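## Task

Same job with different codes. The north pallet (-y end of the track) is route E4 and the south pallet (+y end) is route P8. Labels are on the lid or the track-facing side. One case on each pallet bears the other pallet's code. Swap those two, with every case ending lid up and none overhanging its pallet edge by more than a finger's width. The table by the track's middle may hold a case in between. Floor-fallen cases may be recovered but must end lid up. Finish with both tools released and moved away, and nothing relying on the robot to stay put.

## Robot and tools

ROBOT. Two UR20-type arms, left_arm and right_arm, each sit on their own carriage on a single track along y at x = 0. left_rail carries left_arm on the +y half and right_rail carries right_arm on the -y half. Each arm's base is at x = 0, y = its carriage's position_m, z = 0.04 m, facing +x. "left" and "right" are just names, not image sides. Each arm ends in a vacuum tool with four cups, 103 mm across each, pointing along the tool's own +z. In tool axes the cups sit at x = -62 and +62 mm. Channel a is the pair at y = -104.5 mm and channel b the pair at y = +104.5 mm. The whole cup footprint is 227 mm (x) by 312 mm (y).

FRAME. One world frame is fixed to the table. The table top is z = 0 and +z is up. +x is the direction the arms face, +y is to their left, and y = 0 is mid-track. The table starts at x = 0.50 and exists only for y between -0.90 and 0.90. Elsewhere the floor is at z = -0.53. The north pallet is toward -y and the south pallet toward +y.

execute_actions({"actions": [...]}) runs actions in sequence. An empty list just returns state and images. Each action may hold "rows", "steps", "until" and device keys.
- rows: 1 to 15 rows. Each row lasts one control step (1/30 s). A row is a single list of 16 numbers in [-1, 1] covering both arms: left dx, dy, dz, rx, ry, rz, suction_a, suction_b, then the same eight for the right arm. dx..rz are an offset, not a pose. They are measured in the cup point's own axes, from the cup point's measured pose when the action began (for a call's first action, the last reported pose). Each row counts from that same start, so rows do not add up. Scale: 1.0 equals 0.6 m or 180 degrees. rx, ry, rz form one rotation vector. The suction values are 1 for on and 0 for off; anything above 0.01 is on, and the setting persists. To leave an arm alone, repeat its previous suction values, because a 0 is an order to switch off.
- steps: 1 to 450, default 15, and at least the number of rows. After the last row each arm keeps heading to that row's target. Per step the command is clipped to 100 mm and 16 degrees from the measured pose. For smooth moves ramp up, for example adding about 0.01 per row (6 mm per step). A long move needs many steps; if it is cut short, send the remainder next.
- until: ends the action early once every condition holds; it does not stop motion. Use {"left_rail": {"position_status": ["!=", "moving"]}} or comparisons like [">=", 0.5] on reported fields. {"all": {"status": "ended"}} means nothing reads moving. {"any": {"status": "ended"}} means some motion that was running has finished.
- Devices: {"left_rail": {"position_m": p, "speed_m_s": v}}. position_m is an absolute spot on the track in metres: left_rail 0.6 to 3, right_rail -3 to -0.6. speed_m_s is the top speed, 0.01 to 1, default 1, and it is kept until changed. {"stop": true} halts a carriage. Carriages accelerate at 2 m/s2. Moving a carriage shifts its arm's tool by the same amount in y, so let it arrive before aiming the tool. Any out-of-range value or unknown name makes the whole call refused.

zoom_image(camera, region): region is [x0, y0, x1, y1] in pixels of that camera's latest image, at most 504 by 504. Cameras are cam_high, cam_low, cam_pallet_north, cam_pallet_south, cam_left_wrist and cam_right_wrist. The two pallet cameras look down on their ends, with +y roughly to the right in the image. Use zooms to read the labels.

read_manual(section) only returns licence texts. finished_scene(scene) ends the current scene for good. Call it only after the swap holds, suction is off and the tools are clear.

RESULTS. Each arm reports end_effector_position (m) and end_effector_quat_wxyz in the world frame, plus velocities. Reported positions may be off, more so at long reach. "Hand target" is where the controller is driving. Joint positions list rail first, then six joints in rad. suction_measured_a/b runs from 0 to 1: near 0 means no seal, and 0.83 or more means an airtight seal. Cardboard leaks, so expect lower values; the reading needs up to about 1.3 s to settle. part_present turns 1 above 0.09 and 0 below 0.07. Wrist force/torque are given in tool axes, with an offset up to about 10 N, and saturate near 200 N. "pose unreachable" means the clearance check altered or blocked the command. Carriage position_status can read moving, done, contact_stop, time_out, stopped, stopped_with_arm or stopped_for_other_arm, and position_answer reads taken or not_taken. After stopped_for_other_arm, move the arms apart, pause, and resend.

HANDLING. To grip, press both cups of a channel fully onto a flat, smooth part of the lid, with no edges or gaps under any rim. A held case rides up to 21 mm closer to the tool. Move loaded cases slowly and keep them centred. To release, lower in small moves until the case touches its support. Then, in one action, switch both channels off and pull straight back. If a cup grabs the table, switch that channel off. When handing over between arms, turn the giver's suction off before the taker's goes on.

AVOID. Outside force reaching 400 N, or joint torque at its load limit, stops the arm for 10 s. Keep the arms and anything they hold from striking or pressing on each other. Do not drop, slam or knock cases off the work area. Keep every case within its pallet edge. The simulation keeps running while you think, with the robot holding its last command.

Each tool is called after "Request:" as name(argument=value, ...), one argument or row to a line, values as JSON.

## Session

Request:
execute_actions(
  actions=[],
)

Scene clock: 0.00 s.
left_arm: end_effector_position=(+0.8502, +1.8745, +0.4416) suction_measured_a=0.00 part_present_a=0 suction_measured_b=0.00 part_present_b=0 end_effector_quat_wxyz=(+0.000, +0.000, +1.000, -0.000) end_effector_velocity=(-0.000, +0.000, +0.000) end_effector_angular_velocity=(-0.000, -0.000, +0.000) | right_arm: end_effector_position=(+0.8498, -1.7571, +0.4389) suction_measured_a=0.00 part_present_a=0 suction_measured_b=0.00 part_present_b=0 end_effector_quat_wxyz=(-0.001, -0.000, +1.000, +0.001) end_effector_velocity=(+0.000, -0.000, -0.000) end_effector_angular_velocity=(-0.000, +0.000, +0.000)
Joint positions: left_arm=[ 1.875 -0.24  -1.499  2.091 -2.163 -1.571  1.332] | right_arm=[-1.759 -0.237 -1.497  2.092 -2.164 -1.57   1.333]
Joint velocities: left_arm=[ 0.  0. -0.  0. -0.  0. -0.] | right_arm=[ 0. -0.  0. -0. -0. -0. -0.]
Wrist force (N, on the end effector, along its own x y z axes, offset not removed): no reading
Wrist torque (N m, same axes, about the end effector's origin, offset not removed): no reading
Hand target (left_arm): +0.850, +1.874, +0.442; +0.000, +0.000, +1.000, -0.000
Hand target (right_arm): +0.850, -1.757, +0.439; -0.001, -0.000, +1.000, +0.001
left_rail: position_m=1.875 position_m_goal=1.875 speed_m_s=1.00 position_status=done position_answer=taken refusals=0
right_rail: position_m=-1.759 position_m_goal=-1.759 speed_m_s=1.00 position_status=done position_answer=taken refusals=0
camera_calibration (this result's frames):
cam_left_wrist: T_world_to_cam=[[-0.0110023, -0.997121, 0.0750202, 1.84241], [-0.820993, 0.0518371, 0.56858, 0.367636], [-0.570832, -0.0553354, -0.8192, 1.04539], [0, 0, 0, 1]] pos_world=[0.918837, 1.8759, 0.509131]
cam_right_wrist: T_world_to_cam=[[0.00466416, -0.996776, -0.0801, -1.71592], [-0.853688, -0.0456831, 0.518777, 0.440115], [-0.520764, 0.0659607, -0.851149, 1.0295], [0, 0, 0, 1]] pos_world=[0.919849, -1.75818, 0.510487]

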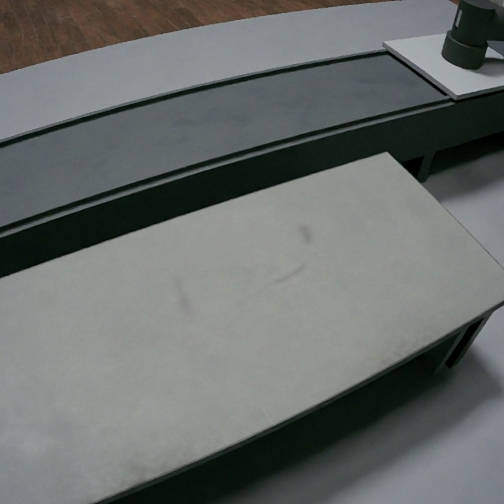

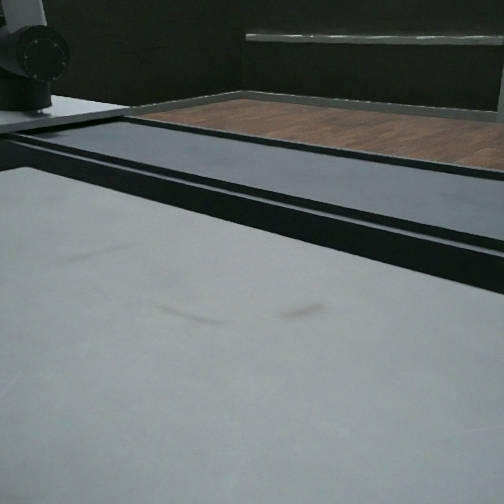

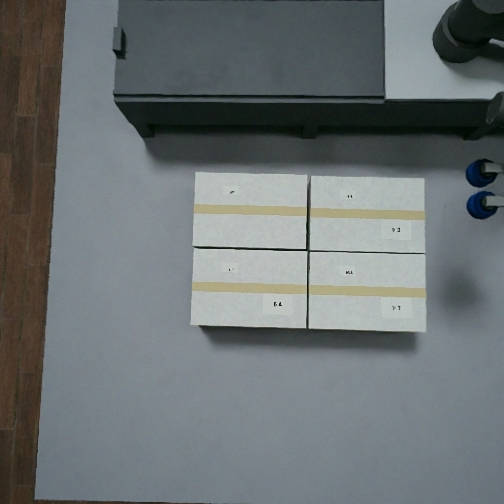

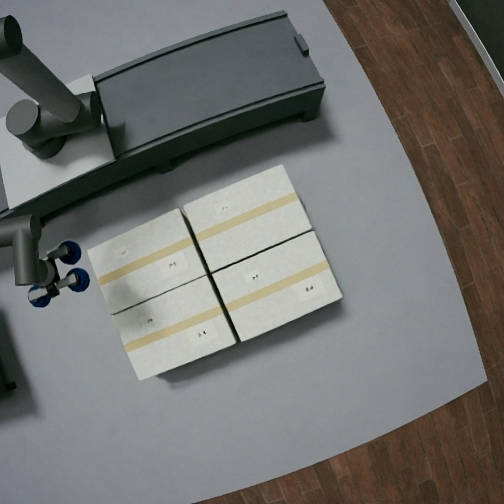

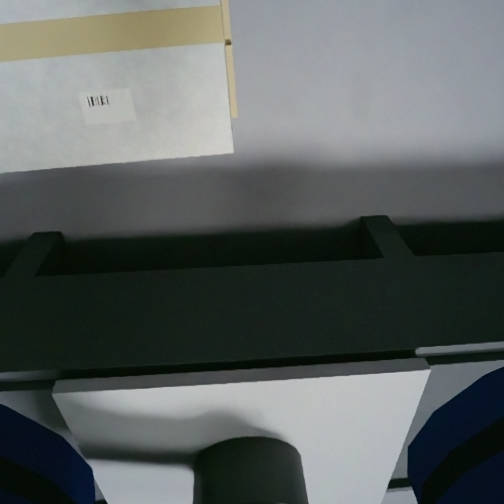

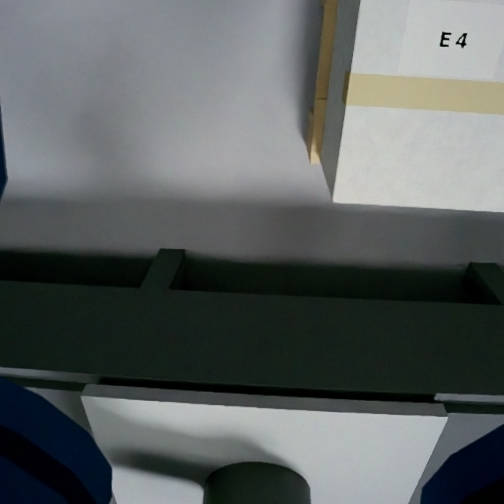

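Request:
zoom_image(
  camera="cam_pallet_north",
  region=[180, 150, 440, 350],
)

Request:
zoom_image(
  camera="cam_pallet_south",
  region=[80, 150, 350, 390],
)

Request:
execute_actions(
  actions=[
    {"left_rail":{"position_m":2.45},"rows":[[0.9,0,0.75,0,-0.3,0,0,0,0,0,0,0,0,0,0,0]],"steps":150},
  ],
)

Region (180, 150, 440, 350) of cam_pallet_north's 504x504 image, scaled by 1.938, with more detail than that image has; it fills the top 388 rows of this view, and the rest is white.

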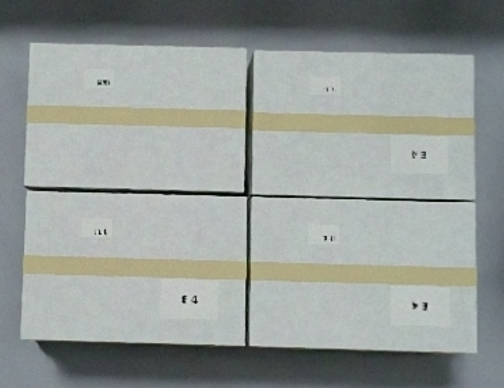

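Region (80, 150, 350, 390) of cam_pallet_south's 504x504 image, scaled by 1.867, with more detail than that image has.

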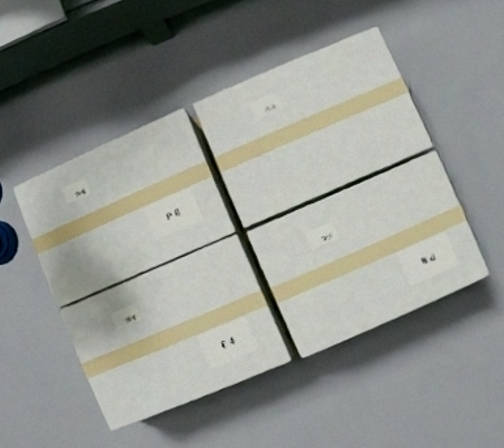

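Scene clock: 11.07 s.
left_arm: end_effector_position=(+0.5796, +2.4677, +0.2474) suction_measured_a=0.00 part_present_a=0 suction_measured_b=0.00 part_present_b=0 end_effector_quat_wxyz=(+0.247, +0.002, +0.969, +0.017) end_effector_velocity=(-0.000, +0.000, +0.000) end_effector_angular_velocity=(-0.000, -0.000, +0.000) | right_arm: end_effector_position=(+0.8498, -1.7571, +0.4389) suction_measured_a=0.00 part_present_a=0 suction_measured_b=0.00 part_present_b=0 end_effector_quat_wxyz=(-0.001, -0.000, +1.000, +0.001) end_effector_velocity=(-0.000, +0.000, +0.000) end_effector_angular_velocity=(-0.000, -0.000, +0.000)
Joint positions: left_arm=[ 2.45  -0.453 -1.499  2.81  -3.326 -1.331  1.176] | right_arm=[-1.759 -0.237 -1.497  2.092 -2.164 -1.57   1.333]
Joint velocities: left_arm=[ 0.  0. -0.  0.  0. -0. -0.] | right_arm=[ 0.  0. -0.  0. -0.  0.  0.]
Wrist force (N, on the end effector, along its own x y z axes, offset not removed): left_arm=[4.5 4.1 2.0] | right_arm=[1.9 3.0 -0.2]
Wrist torque (N m, same axes, about the end effector's origin, offset not removed): left_arm=[0.30 -0.32 -0.28] | right_arm=[0.47 -0.06 0.08]
Hand target (left_arm): +0.580, +2.468, +0.247; +0.247, +0.002, +0.969, +0.017
Hand target (right_arm): +0.850, -1.757, +0.439; -0.001, -0.000, +1.000, +0.001
Off the commanded pose (left_arm): 0.372 m, 25 deg.
Off the commanded pose (right_arm): 0.000 m, 0 deg.
left_rail: position_m=2.450 position_m_goal=2.450 speed_m_s=1.00 position_status=stopped_with_arm position_answer=taken refusals=0
right_rail: position_m=-1.759 position_m_goal=-1.759 speed_m_s=1.00 position_status=done position_answer=taken refusals=0
pose unreachable (left arm): on one or more control steps of this call, first in action 0 (counted from 0), this arm could not follow its commanded pose, so it was not sent that pose on those steps. It may still have moved: this result reports where it is.
cause: the commanded pose would bring two parts of the arm too close to each other (joints 3 (shoulder lift) and 4 (elbow) lie between them).
camera_calibration (this result's frames):
cam_left_wrist: T_world_to_cam=[[-0.0408349, -0.998792, 0.0273405, 2.47878], [-0.993256, 0.04355, 0.107456, 0.45954], [-0.108517, -0.0227682, -0.993834, 0.459567], [0, 0, 0, 1]] pos_world=[0.607532, 2.46623, 0.339581]
cam_right_wrist: T_world_to_cam=[[0.00466379, -0.996776, -0.0800999, -1.71592], [-0.853688, -0.0456827, 0.518777, 0.440116], [-0.520764, 0.0659609, -0.851149, 1.0295], [0, 0, 0, 1]] pos_world=[0.919849, -1.75818, 0.510487]

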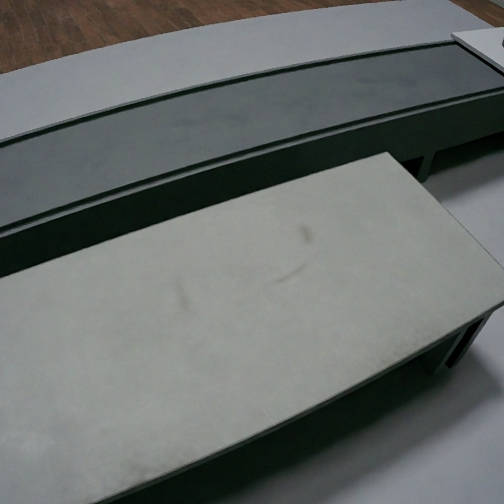

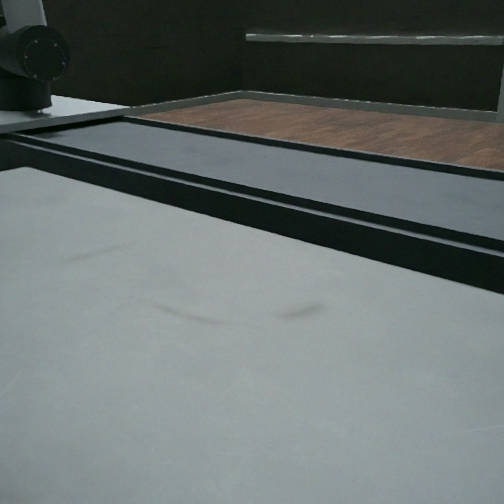

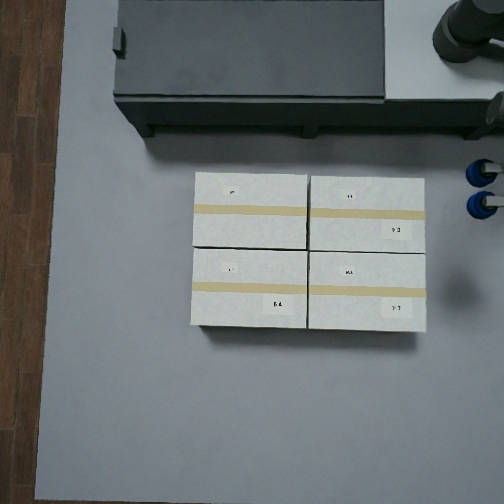

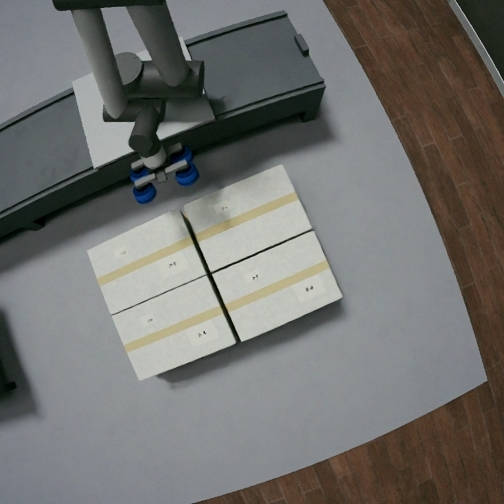

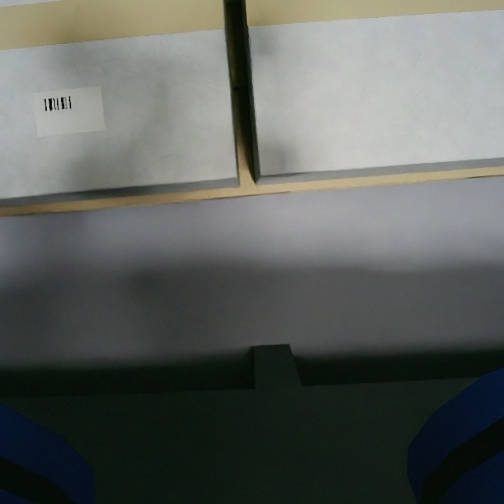

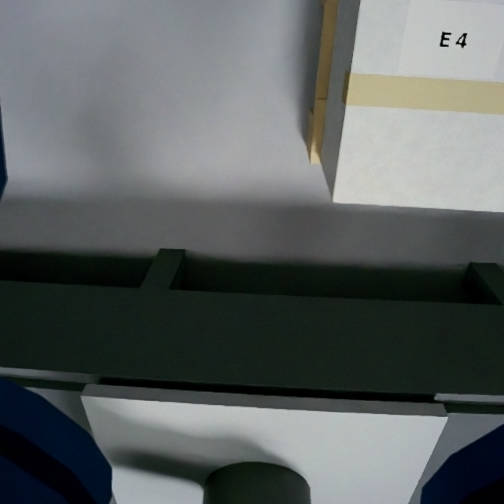

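Request:
execute_actions(
  actions=[
    {"rows":[[-0.3,0,-0.3,0,0.159,0,0,0,0,0,0,0,0,0,0,0]],"steps":80},
    {"left_rail":{"position_m":2.2},"right_rail":{"position_m":-2.727},"steps":100,"until":{"all":{"status":"ended"}}},
  ],
)

Scene clock: 25.33 s.
left_arm: end_effector_position=(+0.6507, +2.2099, +0.4922) suction_measured_a=0.00 part_present_a=0 suction_measured_b=0.00 part_present_b=0 end_effector_quat_wxyz=(+0.000, -0.002, +1.000, +0.017) end_effector_velocity=(-0.000, -0.000, +0.000) end_effector_angular_velocity=(-0.000, -0.000, -0.000) | right_arm: end_effector_position=(+0.8498, -2.7253, +0.4389) suction_measured_a=0.00 part_present_a=0 suction_measured_b=0.00 part_present_b=0 end_effector_quat_wxyz=(-0.001, -0.000, +1.000, +0.001) end_effector_velocity=(+0.000, -0.000, -0.000) end_effector_angular_velocity=(+0.000, +0.000, -0.000)
Joint positions: left_arm=[ 2.2   -0.314 -1.79   2.269 -2.04  -1.539  1.253] | right_arm=[-2.727 -0.237 -1.497  2.092 -2.164 -1.57   1.333]
Joint velocities: left_arm=[ 0. -0. -0.  0. -0.  0. -0.] | right_arm=[ 0. -0.  0. -0.  0. -0.  0.]
Wrist force (N, on the end effector, along its own x y z axes, offset not removed): left_arm=[2.3 0.5 3.3] | right_arm=[-2.3 2.9 0.9]
Wrist torque (N m, same axes, about the end effector's origin, offset not removed): left_arm=[-0.33 -0.05 -0.10] | right_arm=[0.42 0.63 0.17]
Hand target (left_arm): +0.651, +2.210, +0.492; +0.000, -0.002, +1.000, +0.017
Hand target (right_arm): +0.850, -2.725, +0.439; -0.001, -0.000, +1.000, +0.001
Off the commanded pose (left_arm): 0.001 m, 0 deg.
Off the commanded pose (right_arm): 0.000 m, 0 deg.
left_rail: position_m=2.200 position_m_goal=2.200 speed_m_s=1.00 position_status=done position_answer=taken refusals=0
right_rail: position_m=-2.727 position_m_goal=-2.727 speed_m_s=1.00 position_status=done position_answer=taken refusals=0
camera_calibration (this result's frames):
cam_left_wrist: T_world_to_cam=[[-0.00619078, -0.999128, 0.0412853, 2.18878], [-0.821192, 0.0286386, 0.569933, 0.208455], [-0.570618, -0.0303748, -0.820653, 0.936989], [0, 0, 0, 1]] pos_world=[0.719395, 2.20936, 0.559774]
cam_right_wrist: T_world_to_cam=[[0.00466698, -0.996776, -0.0801001, -2.681], [-0.853688, -0.0456856, 0.518777, 0.395878], [-0.520764, 0.0659594, -0.851149, 1.09336], [0, 0, 0, 1]] pos_world=[0.919849, -2.72639, 0.510487]

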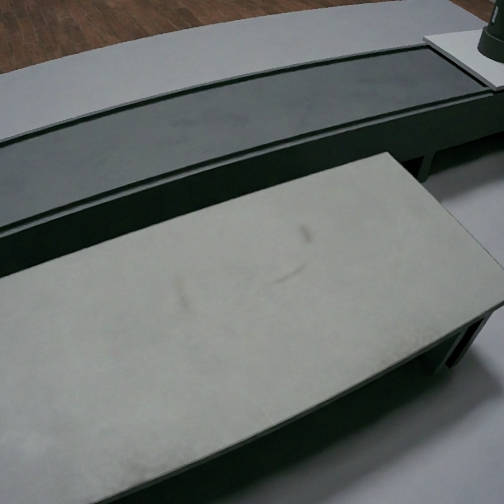

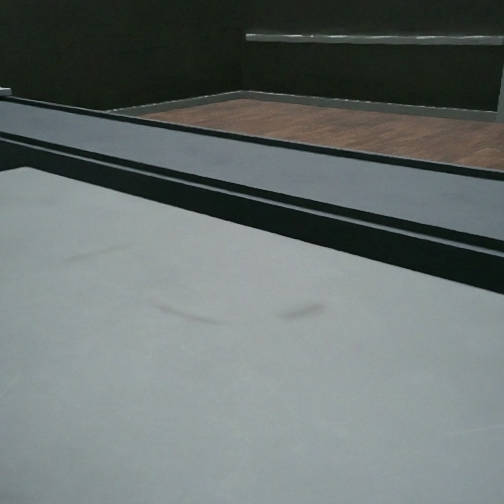

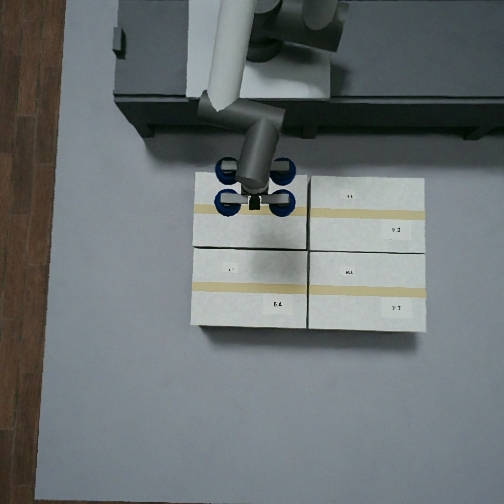

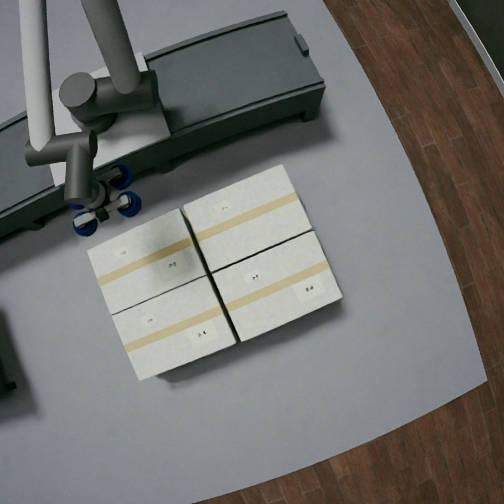

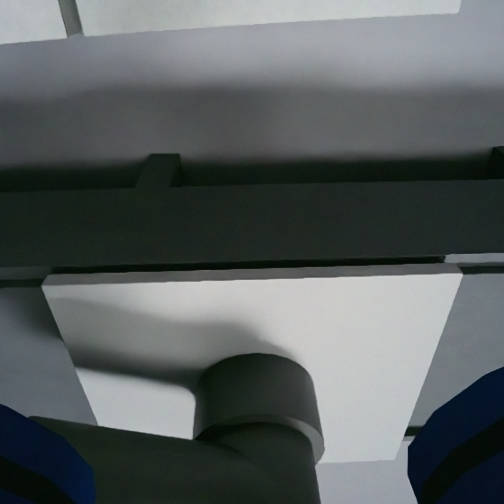

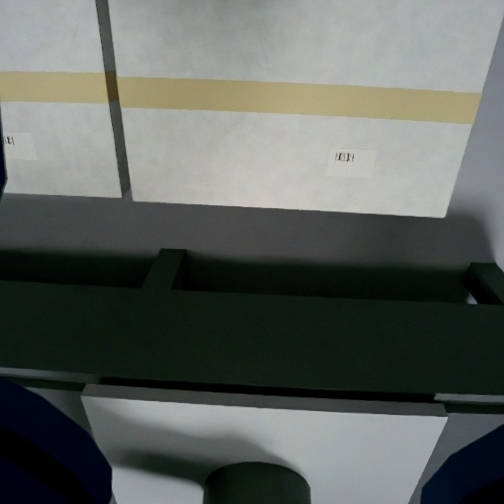

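Request:
execute_actions(
  actions=[
    {"rows":[[-0.97,0,0,0.011,0,0,0,0,0.1,0,0.8,0,0,0,0,0]],"steps":90},
    {"rows":[[0,0,0.85,0,0,0,0,0,0,0,0,0,0,0,0,0]],"steps":80},
  ],
)

Request:
zoom_image(
  camera="cam_pallet_south",
  region=[60, 200, 300, 420],
)

Scene clock: 37.23 s.
left_arm: end_effector_position=(+1.2337, +2.2117, -0.0173) suction_measured_a=0.00 part_present_a=0 suction_measured_b=0.00 part_present_b=0 end_effector_quat_wxyz=(+0.000, -0.002, +1.000, -0.001) end_effector_velocity=(-0.000, +0.000, -0.000) end_effector_angular_velocity=(+0.000, +0.000, -0.000) | right_arm: end_effector_position=(+0.7893, -2.7252, -0.0409) suction_measured_a=0.00 part_present_a=0 suction_measured_b=0.00 part_present_b=0 end_effector_quat_wxyz=(-0.001, -0.000, +1.000, +0.001) end_effector_velocity=(+0.000, -0.000, +0.000) end_effector_angular_velocity=(-0.000, -0.000, -0.000)
Joint positions: left_arm=[ 2.2   -0.154 -0.748  1.695 -2.519 -1.572  1.412] | right_arm=[-2.727 -0.256 -0.936  2.378 -3.011 -1.57   1.314]
Joint velocities: left_arm=[ 0.  0.  0. -0.  0. -0.  0.] | right_arm=[ 0. -0. -0.  0. -0.  0.  0.]
Wrist force (N, on the end effector, along its own x y z axes, offset not removed): left_arm=[3.2 1.1 3.0] | right_arm=[-1.9 -1.0 -6.6]
Wrist torque (N m, same axes, about the end effector's origin, offset not removed): left_arm=[-0.28 -0.26 -0.24] | right_arm=[-0.26 0.48 0.12]
Hand target (left_arm): +1.234, +2.212, -0.017; +0.000, -0.002, +1.000, -0.001
Hand target (right_arm): +0.789, -2.725, -0.041; -0.001, -0.000, +1.000, +0.001
Off the commanded pose (left_arm): 0.001 m, 0 deg.
Off the commanded pose (right_arm): 0.000 m, 0 deg.
left_rail: position_m=2.200 position_m_goal=2.200 speed_m_s=1.00 position_status=done position_answer=taken refusals=0
right_rail: position_m=-2.727 position_m_goal=-2.727 speed_m_s=1.00 position_status=done position_answer=taken refusals=0
camera_calibration (this result's frames):
cam_left_wrist: T_world_to_cam=[[-0.00623369, -0.997113, 0.0756732, 2.21143], [-0.821315, 0.048274, 0.568429, 0.934205], [-0.570441, -0.0586081, -0.819245, 0.91376], [0, 0, 0, 1]] pos_world=[1.30231, 2.21351, 0.0502182]
cam_right_wrist: T_world_to_cam=[[0.00466944, -0.996773, -0.0801334, -2.71912], [-0.853703, -0.0457031, 0.518751, 0.59312], [-0.520739, 0.0659878, -0.851162, 0.653493], [0, 0, 0, 1]] pos_world=[0.859345, -2.72636, 0.0306546]

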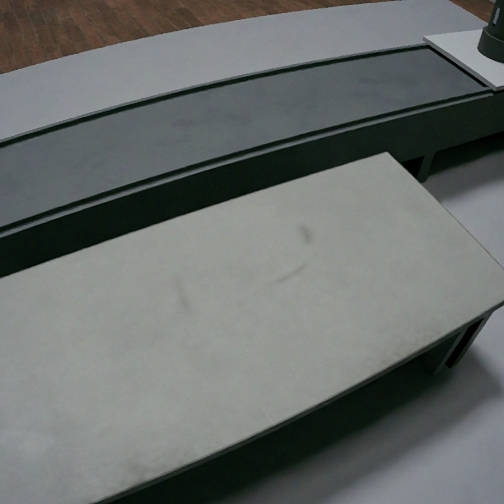

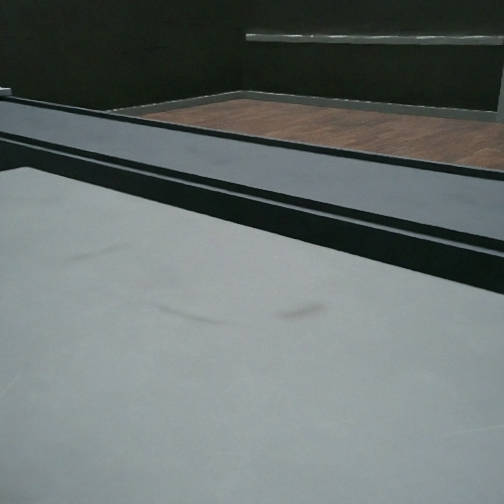

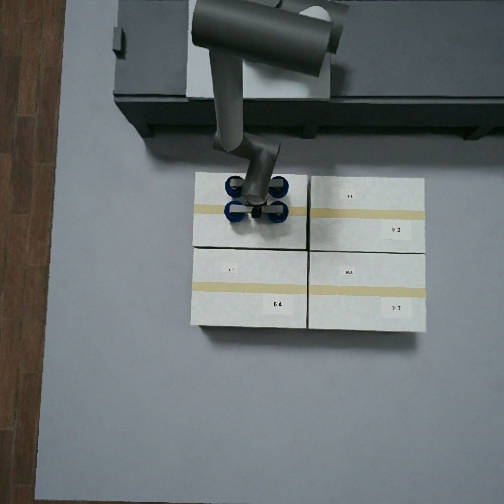

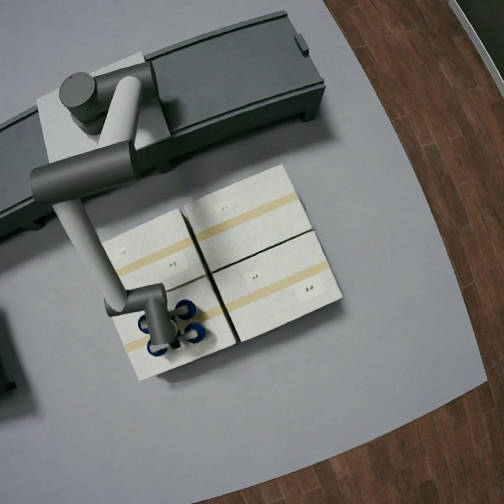

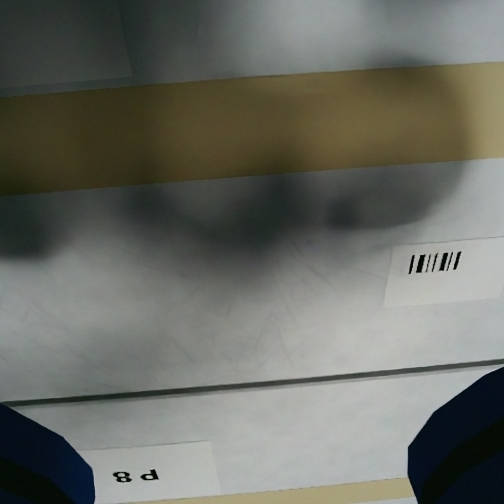

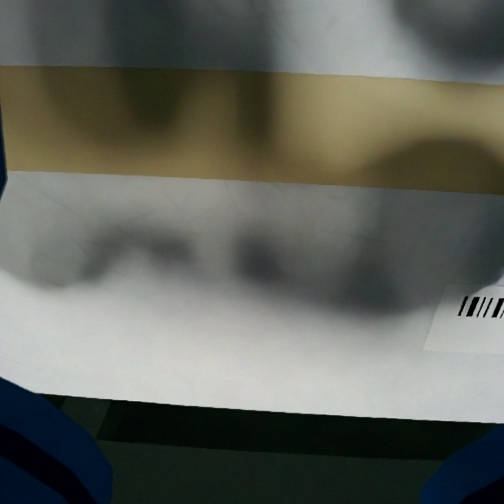

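Region (60, 200, 300, 420) of cam_pallet_south's 504x504 image, scaled by 2.100, with more detail than that image has; it fills the top 462 rows of this view, and the rest is white.

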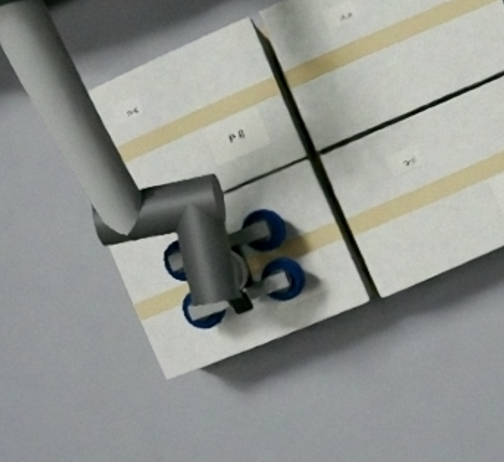

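Request:
execute_actions(
  actions=[
    {"rows":[[0,0,0.147,0,0,0,1,1,0,0,0.107,0,0,0,1,1]],"steps":70},
    {"rows":[[0,0,-0.03,0,0,0,1,1,0,0,-0.03,0,0,0,1,1],[0,0,-0.08,0,0,0,1,1,0,0,-0.08,0,0,0,1,1],[0,0,-0.16,0,0,0,1,1,0,0,-0.16,0,0,0,1,1]],"steps":30},
    {"rows":[[0,0,-0.75,0,0,0,1,1,0,0,-1,0,0,0,1,1]],"steps":110},
    {"rows":[[0.74,0,0,0,0,0,1,1,0,0,-0.1,0,0,0,1,1]],"steps":90},
    {"left_rail":{"position_m":0.6,"speed_m_s":0.7},"right_rail":{"position_m":-1.7,"speed_m_s":0.7},"steps":200,"until":{"all":{"status":"ended"}}},
    {"rows":[[0,-0.7,0,0,0,0,1,1,0,0,0,0,0,0,1,1]],"steps":70},
    {"rows":[[0,-1,0,0,0,0,1,1,0,0,0,0,0,0,1,1]],"steps":110},
    {"rows":[[0,0,0.2,0,0,0,1,1,0,0,0,0,0,0,1,1]],"steps":50},
  ],
)

Scene clock: 65.47 s.
left_arm: end_effector_position=(+0.7927, -0.4097, +0.3214) suction_measured_a=0.00 part_present_a=0 suction_measured_b=0.00 part_present_b=0 end_effector_quat_wxyz=(+0.000, -0.002, +1.000, -0.001) end_effector_velocity=(+0.000, +0.000, -0.000) end_effector_angular_velocity=(+0.000, +0.000, +0.000) | right_arm: end_effector_position=(+0.7900, -1.6984, +0.6507) suction_measured_a=0.00 part_present_a=0 suction_measured_b=0.00 part_present_b=0 end_effector_quat_wxyz=(-0.001, -0.000, +1.000, +0.001) end_effector_velocity=(-0.000, +0.000, +0.000) end_effector_angular_velocity=(+0.000, -0.000, +0.000)
Joint positions: left_arm=[ 0.6   -1.062 -0.972  1.519 -2.119 -1.571  0.504] | right_arm=[-1.7   -0.256 -1.684  1.953 -1.837 -1.57   1.314]
Joint velocities: left_arm=[ 0.  0.  0.  0. -0.  0.  0.] | right_arm=[ 0.  0. -0.  0. -0.  0. -0.]
Wrist force (N, on the end effector, along its own x y z axes, offset not removed): left_arm=[2.0 -0.8 3.7] | right_arm=[-2.5 -2.4 -2.2]
Wrist torque (N m, same axes, about the end effector's origin, offset not removed): left_arm=[-0.43 0.13 -0.13] | right_arm=[-0.24 0.68 0.28]
Hand target (left_arm): +0.793, -0.410, +0.321; +0.000, -0.002, +1.000, -0.001
Hand target (right_arm): +0.790, -1.698, +0.651; -0.001, -0.000, +1.000, +0.001
Off the commanded pose (left_arm): 0.000 m, 0 deg.
Off the commanded pose (right_arm): 0.000 m, 0 deg.
left_rail: position_m=0.600 position_m_goal=0.600 speed_m_s=0.70 position_status=done position_answer=taken refusals=0
right_rail: position_m=-1.700 position_m_goal=-1.700 speed_m_s=0.70 position_status=done position_answer=taken refusals=0
camera_calibration (this result's frames):
cam_left_wrist: T_world_to_cam=[[-0.00624878, -0.997082, 0.0760879, -0.430859], [-0.82091, 0.0485646, 0.568989, 0.505709], [-0.571023, -0.0589058, -0.818818, 0.786268], [0, 0, 0, 1]] pos_world=[0.861426, -0.407846, 0.38885]
cam_right_wrist: T_world_to_cam=[[0.00464897, -0.996767, -0.0802176, -1.64007], [-0.853732, -0.0457258, 0.518701, 0.281917], [-0.520692, 0.0660729, -0.851184, 1.1749], [0, 0, 0, 1]] pos_world=[0.860065, -1.6995, 0.72226]

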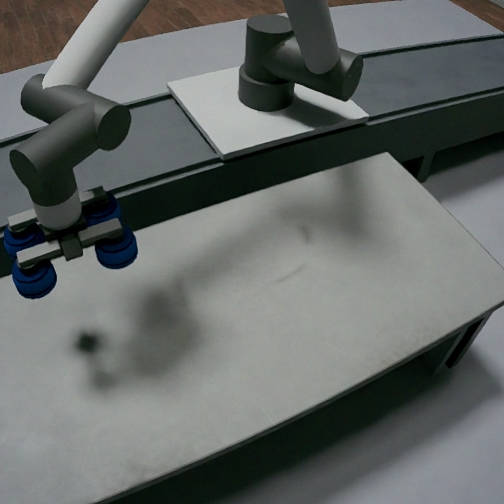

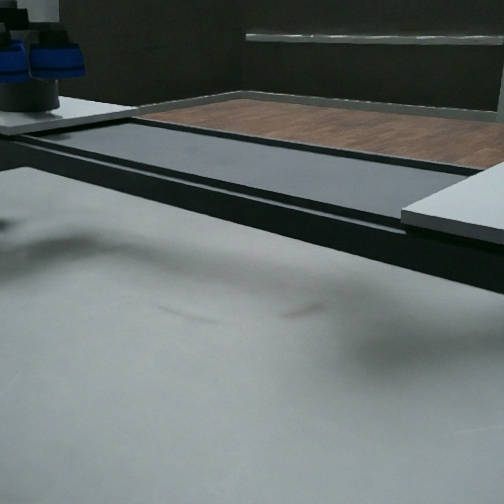

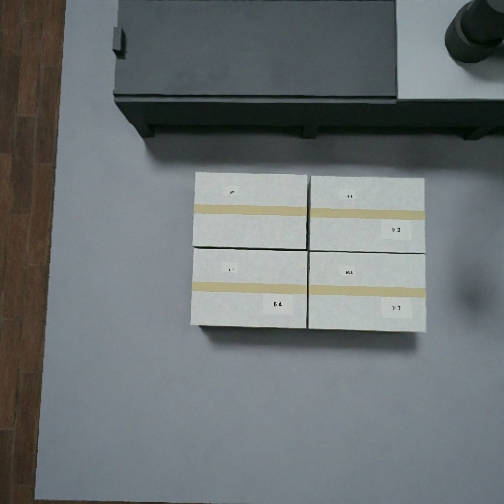

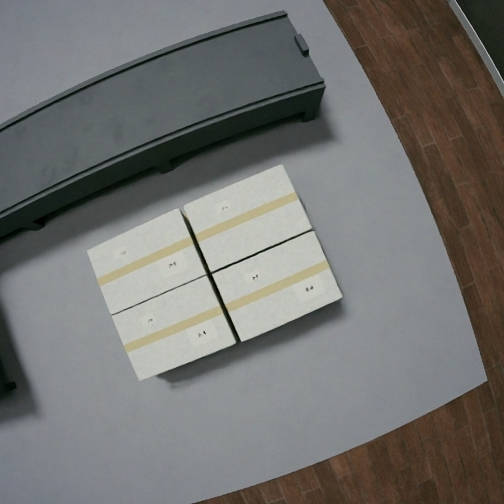

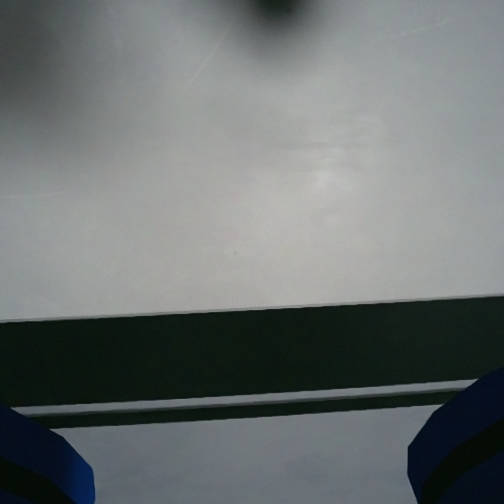

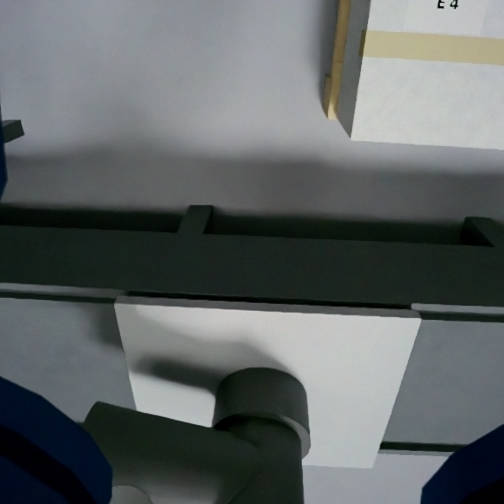

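Request:
execute_actions(
  actions=[
    {"rows":[[0,1,-0.1,0,0,0,0,0,0,0,0.6,0,0,0,0,0]],"steps":50},
    {"rows":[[0,0.7,0,0,0,0,0,0,0,0,0,0,0,0,0,0]],"steps":45},
    {"left_rail":{"position_m":2.2,"speed_m_s":1},"right_rail":{"position_m":-2.727,"speed_m_s":1},"steps":150,"until":{"all":{"status":"ended"}}},
    {"rows":[[-0.735,0,0,0,0,0,0,0,0,0,0.55,0,0,0,0,0]],"steps":60},
    {"rows":[[0,0,0.7,0,0,0,0,0,0,0,0,0,0,0,0,0]],"steps":60},
    {"rows":[[0,0,0.13,0,0,0,1,1,0,0,0.127,0,0,0,1,1]],"steps":80},
  ],
)

Scene clock: 83.63 s.
left_arm: end_effector_position=(+1.2308, +2.2108, -0.1179) suction_measured_a=0.00 part_present_a=0 suction_measured_b=0.00 part_present_b=0 end_effector_quat_wxyz=(+0.000, -0.002, +1.000, -0.001) end_effector_velocity=(+0.000, -0.000, +0.000) end_effector_angular_velocity=(-0.000, -0.000, +0.000) | right_arm: end_effector_position=(+0.7892, -2.7252, -0.1154) suction_measured_a=0.00 part_present_a=0 suction_measured_b=0.00 part_present_b=0 end_effector_quat_wxyz=(-0.001, -0.000, +1.000, +0.001) end_effector_velocity=(-0.000, +0.000, -0.000) end_effector_angular_velocity=(+0.000, +0.000, +0.000)
Joint positions: left_arm=[ 2.2   -0.155 -0.651  1.691 -2.611 -1.572  1.411] | right_arm=[-2.727 -0.256 -0.812  2.367 -3.124 -1.57   1.314]
Joint velocities: left_arm=[ 0.  0.  0. -0.  0. -0. -0.] | right_arm=[ 0.  0.  0. -0.  0.  0.  0.]
Wrist force (N, on the end effector, along its own x y z axes, offset not removed): left_arm=[4.3 -1.2 0.6] | right_arm=[-3.8 -1.1 3.1]
Wrist torque (N m, same axes, about the end effector's origin, offset not removed): left_arm=[-0.63 -0.36 -0.16] | right_arm=[-0.03 0.53 0.06]
Hand target (left_arm): +1.231, +2.211, -0.118; +0.000, -0.002, +1.000, -0.001
Hand target (right_arm): +0.789, -2.725, -0.115; -0.001, -0.000, +1.000, +0.001
Off the commanded pose (left_arm): 0.000 m, 0 deg.
Off the commanded pose (right_arm): 0.000 m, 0 deg.
left_rail: position_m=2.200 position_m_goal=2.200 speed_m_s=1.00 position_status=done position_answer=taken refusals=0
right_rail: position_m=-2.727 position_m_goal=-2.727 speed_m_s=1.00 position_status=done position_answer=taken refusals=0
camera_calibration (this result's frames):
cam_left_wrist: T_world_to_cam=[[-0.00621756, -0.99712, 0.0755782, 2.21817], [-0.821273, 0.0482109, 0.568494, 0.989166], [-0.570501, -0.0585357, -0.819208, 0.829549], [0, 0, 0, 1]] pos_world=[1.29943, 2.21265, -0.0504065]
cam_right_wrist: T_world_to_cam=[[0.00464229, -0.996766, -0.0802288, -2.72497], [-0.85374, -0.045725, 0.518688, 0.631649], [-0.520679, 0.0660866, -0.851191, 0.59033], [0, 0, 0, 1]] pos_world=[0.859286, -2.72629, -0.0437666]

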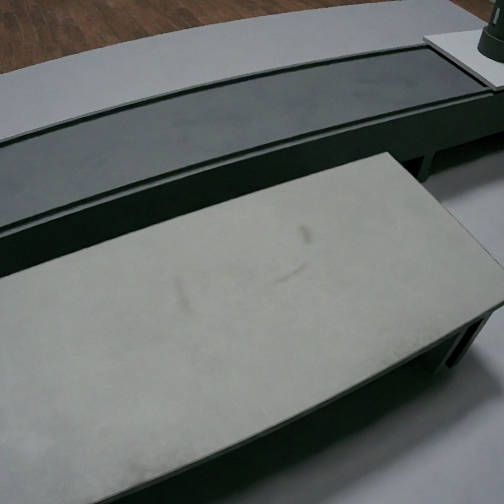

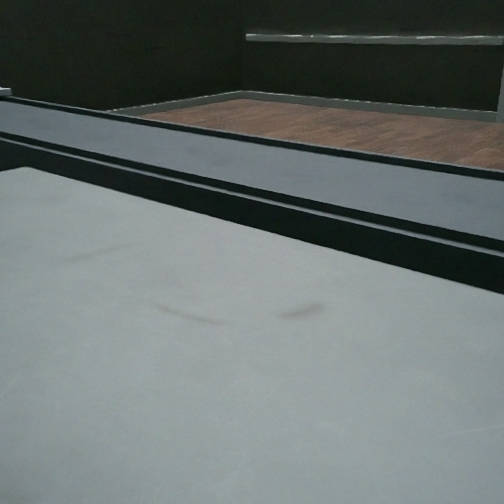

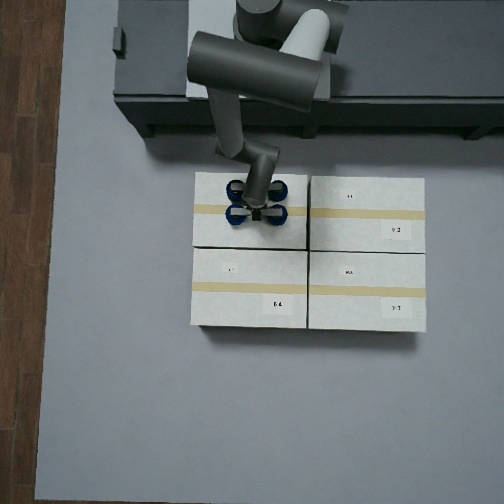

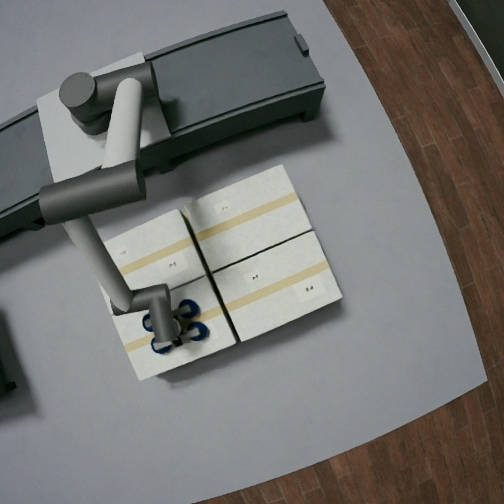

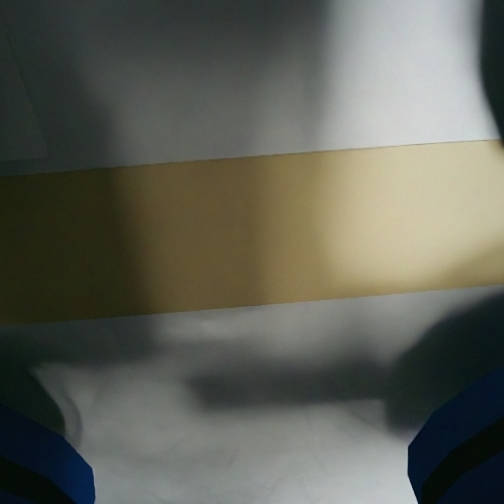

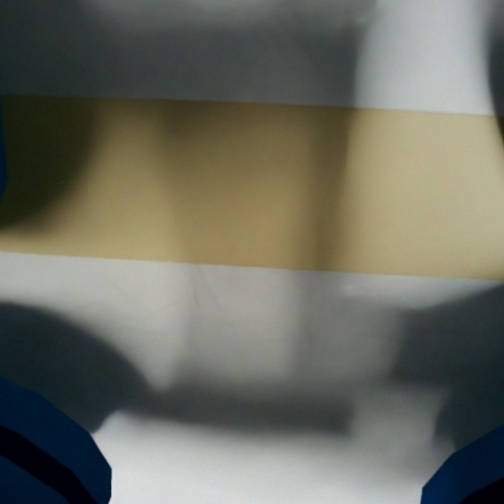

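Request:
execute_actions(
  actions=[
    {"rows":[[0,0,0.04,0,0,0,1,1,0,0,0.04,0,0,0,1,1]],"steps":50},
  ],
)

Scene clock: 88.77 s.
left_arm: end_effector_position=(+1.2308, +2.2108, -0.1420) suction_measured_a=0.93 part_present_a=1 suction_measured_b=0.93 part_present_b=1 end_effector_quat_wxyz=(+0.000, -0.002, +1.000, -0.001) end_effector_velocity=(-0.000, +0.000, +0.000) end_effector_angular_velocity=(+0.000, -0.000, -0.000) | right_arm: end_effector_position=(+0.7892, -2.7251, -0.1394) suction_measured_a=0.00 part_present_a=0 suction_measured_b=0.00 part_present_b=0 end_effector_quat_wxyz=(-0.001, -0.000, +1.000, +0.001) end_effector_velocity=(+0.000, -0.000, -0.000) end_effector_angular_velocity=(+0.000, +0.000, -0.000)
Joint positions: left_arm=[ 2.2   -0.155 -0.627  1.686 -2.631 -1.572  1.411] | right_arm=[-2.727 -0.256 -0.772  2.361 -3.157 -1.57   1.314]
Joint velocities: left_arm=[ 0.  0. -0.  0. -0. -0.  0.] | right_arm=[ 0.  0.  0. -0. -0. -0.  0.]
Wrist force (N, on the end effector, along its own x y z axes, offset not removed): left_arm=[6.0 0.0 16.8] | right_arm=[-1.7 -2.6 -0.5]
Wrist torque (N m, same axes, about the end effector's origin, offset not removed): left_arm=[1.16 1.95 -0.08] | right_arm=[-0.18 0.37 0.15]
Hand target (left_arm): +1.231, +2.211, -0.142; +0.000, -0.002, +1.000, -0.001
Hand target (right_arm): +0.789, -2.725, -0.139; -0.001, -0.000, +1.000, +0.001
Off the commanded pose (left_arm): 0.000 m, 0 deg.
Off the commanded pose (right_arm): 0.000 m, 0 deg.
left_rail: position_m=2.200 position_m_goal=2.200 speed_m_s=1.00 position_status=done position_answer=taken refusals=0
right_rail: position_m=-2.727 position_m_goal=-2.727 speed_m_s=1.00 position_status=done position_answer=taken refusals=0
camera_calibration (this result's frames):
cam_left_wrist: T_world_to_cam=[[-0.00622798, -0.997121, 0.075565, 2.21993], [-0.821274, 0.0482118, 0.568493, 1.00285], [-0.5705, -0.058519, -0.81921, 0.809854], [0, 0, 0, 1]] pos_world=[1.29946, 2.21258, -0.0744214]
cam_right_wrist: T_world_to_cam=[[0.00465409, -0.996766, -0.0802286, -2.72689], [-0.85374, -0.0457349, 0.518688, 0.644051], [-0.520679, 0.0660803, -0.851191, 0.569877], [0, 0, 0, 1]] pos_world=[0.859266, -2.72627, -0.067761]

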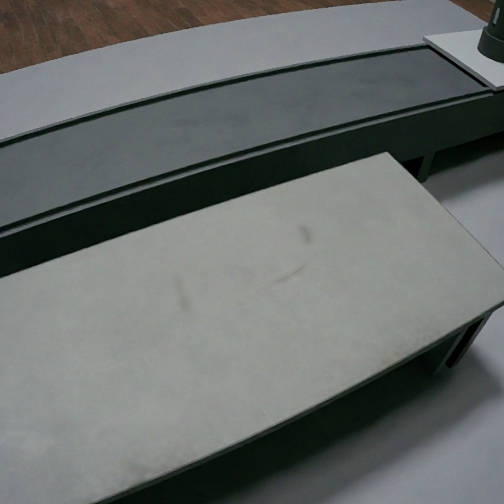

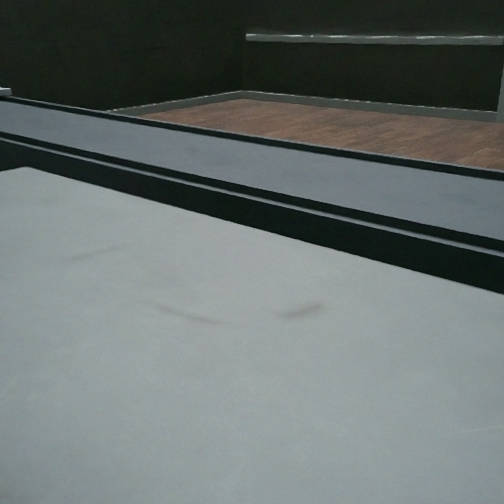

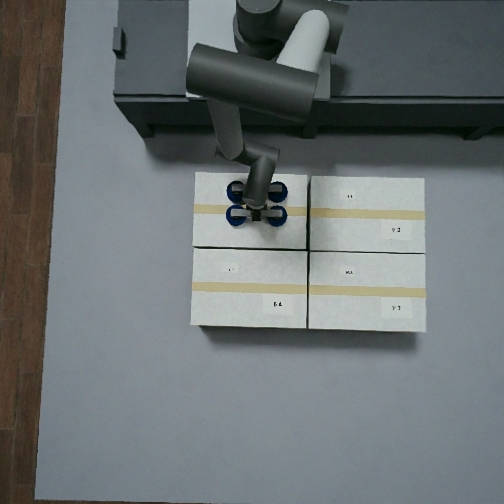

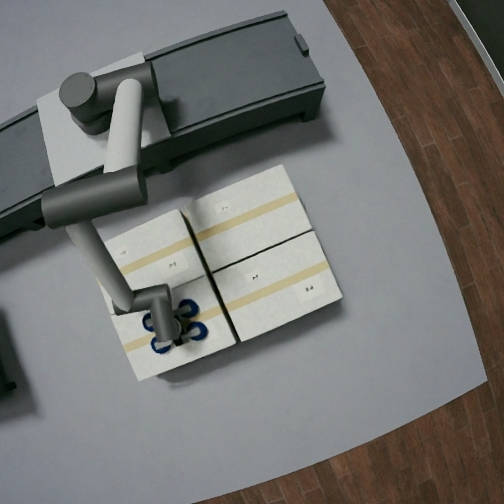

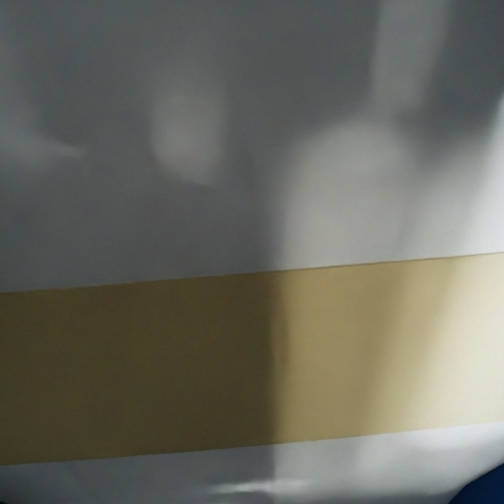

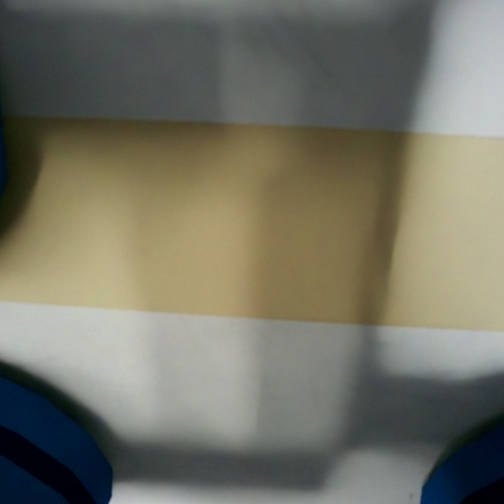

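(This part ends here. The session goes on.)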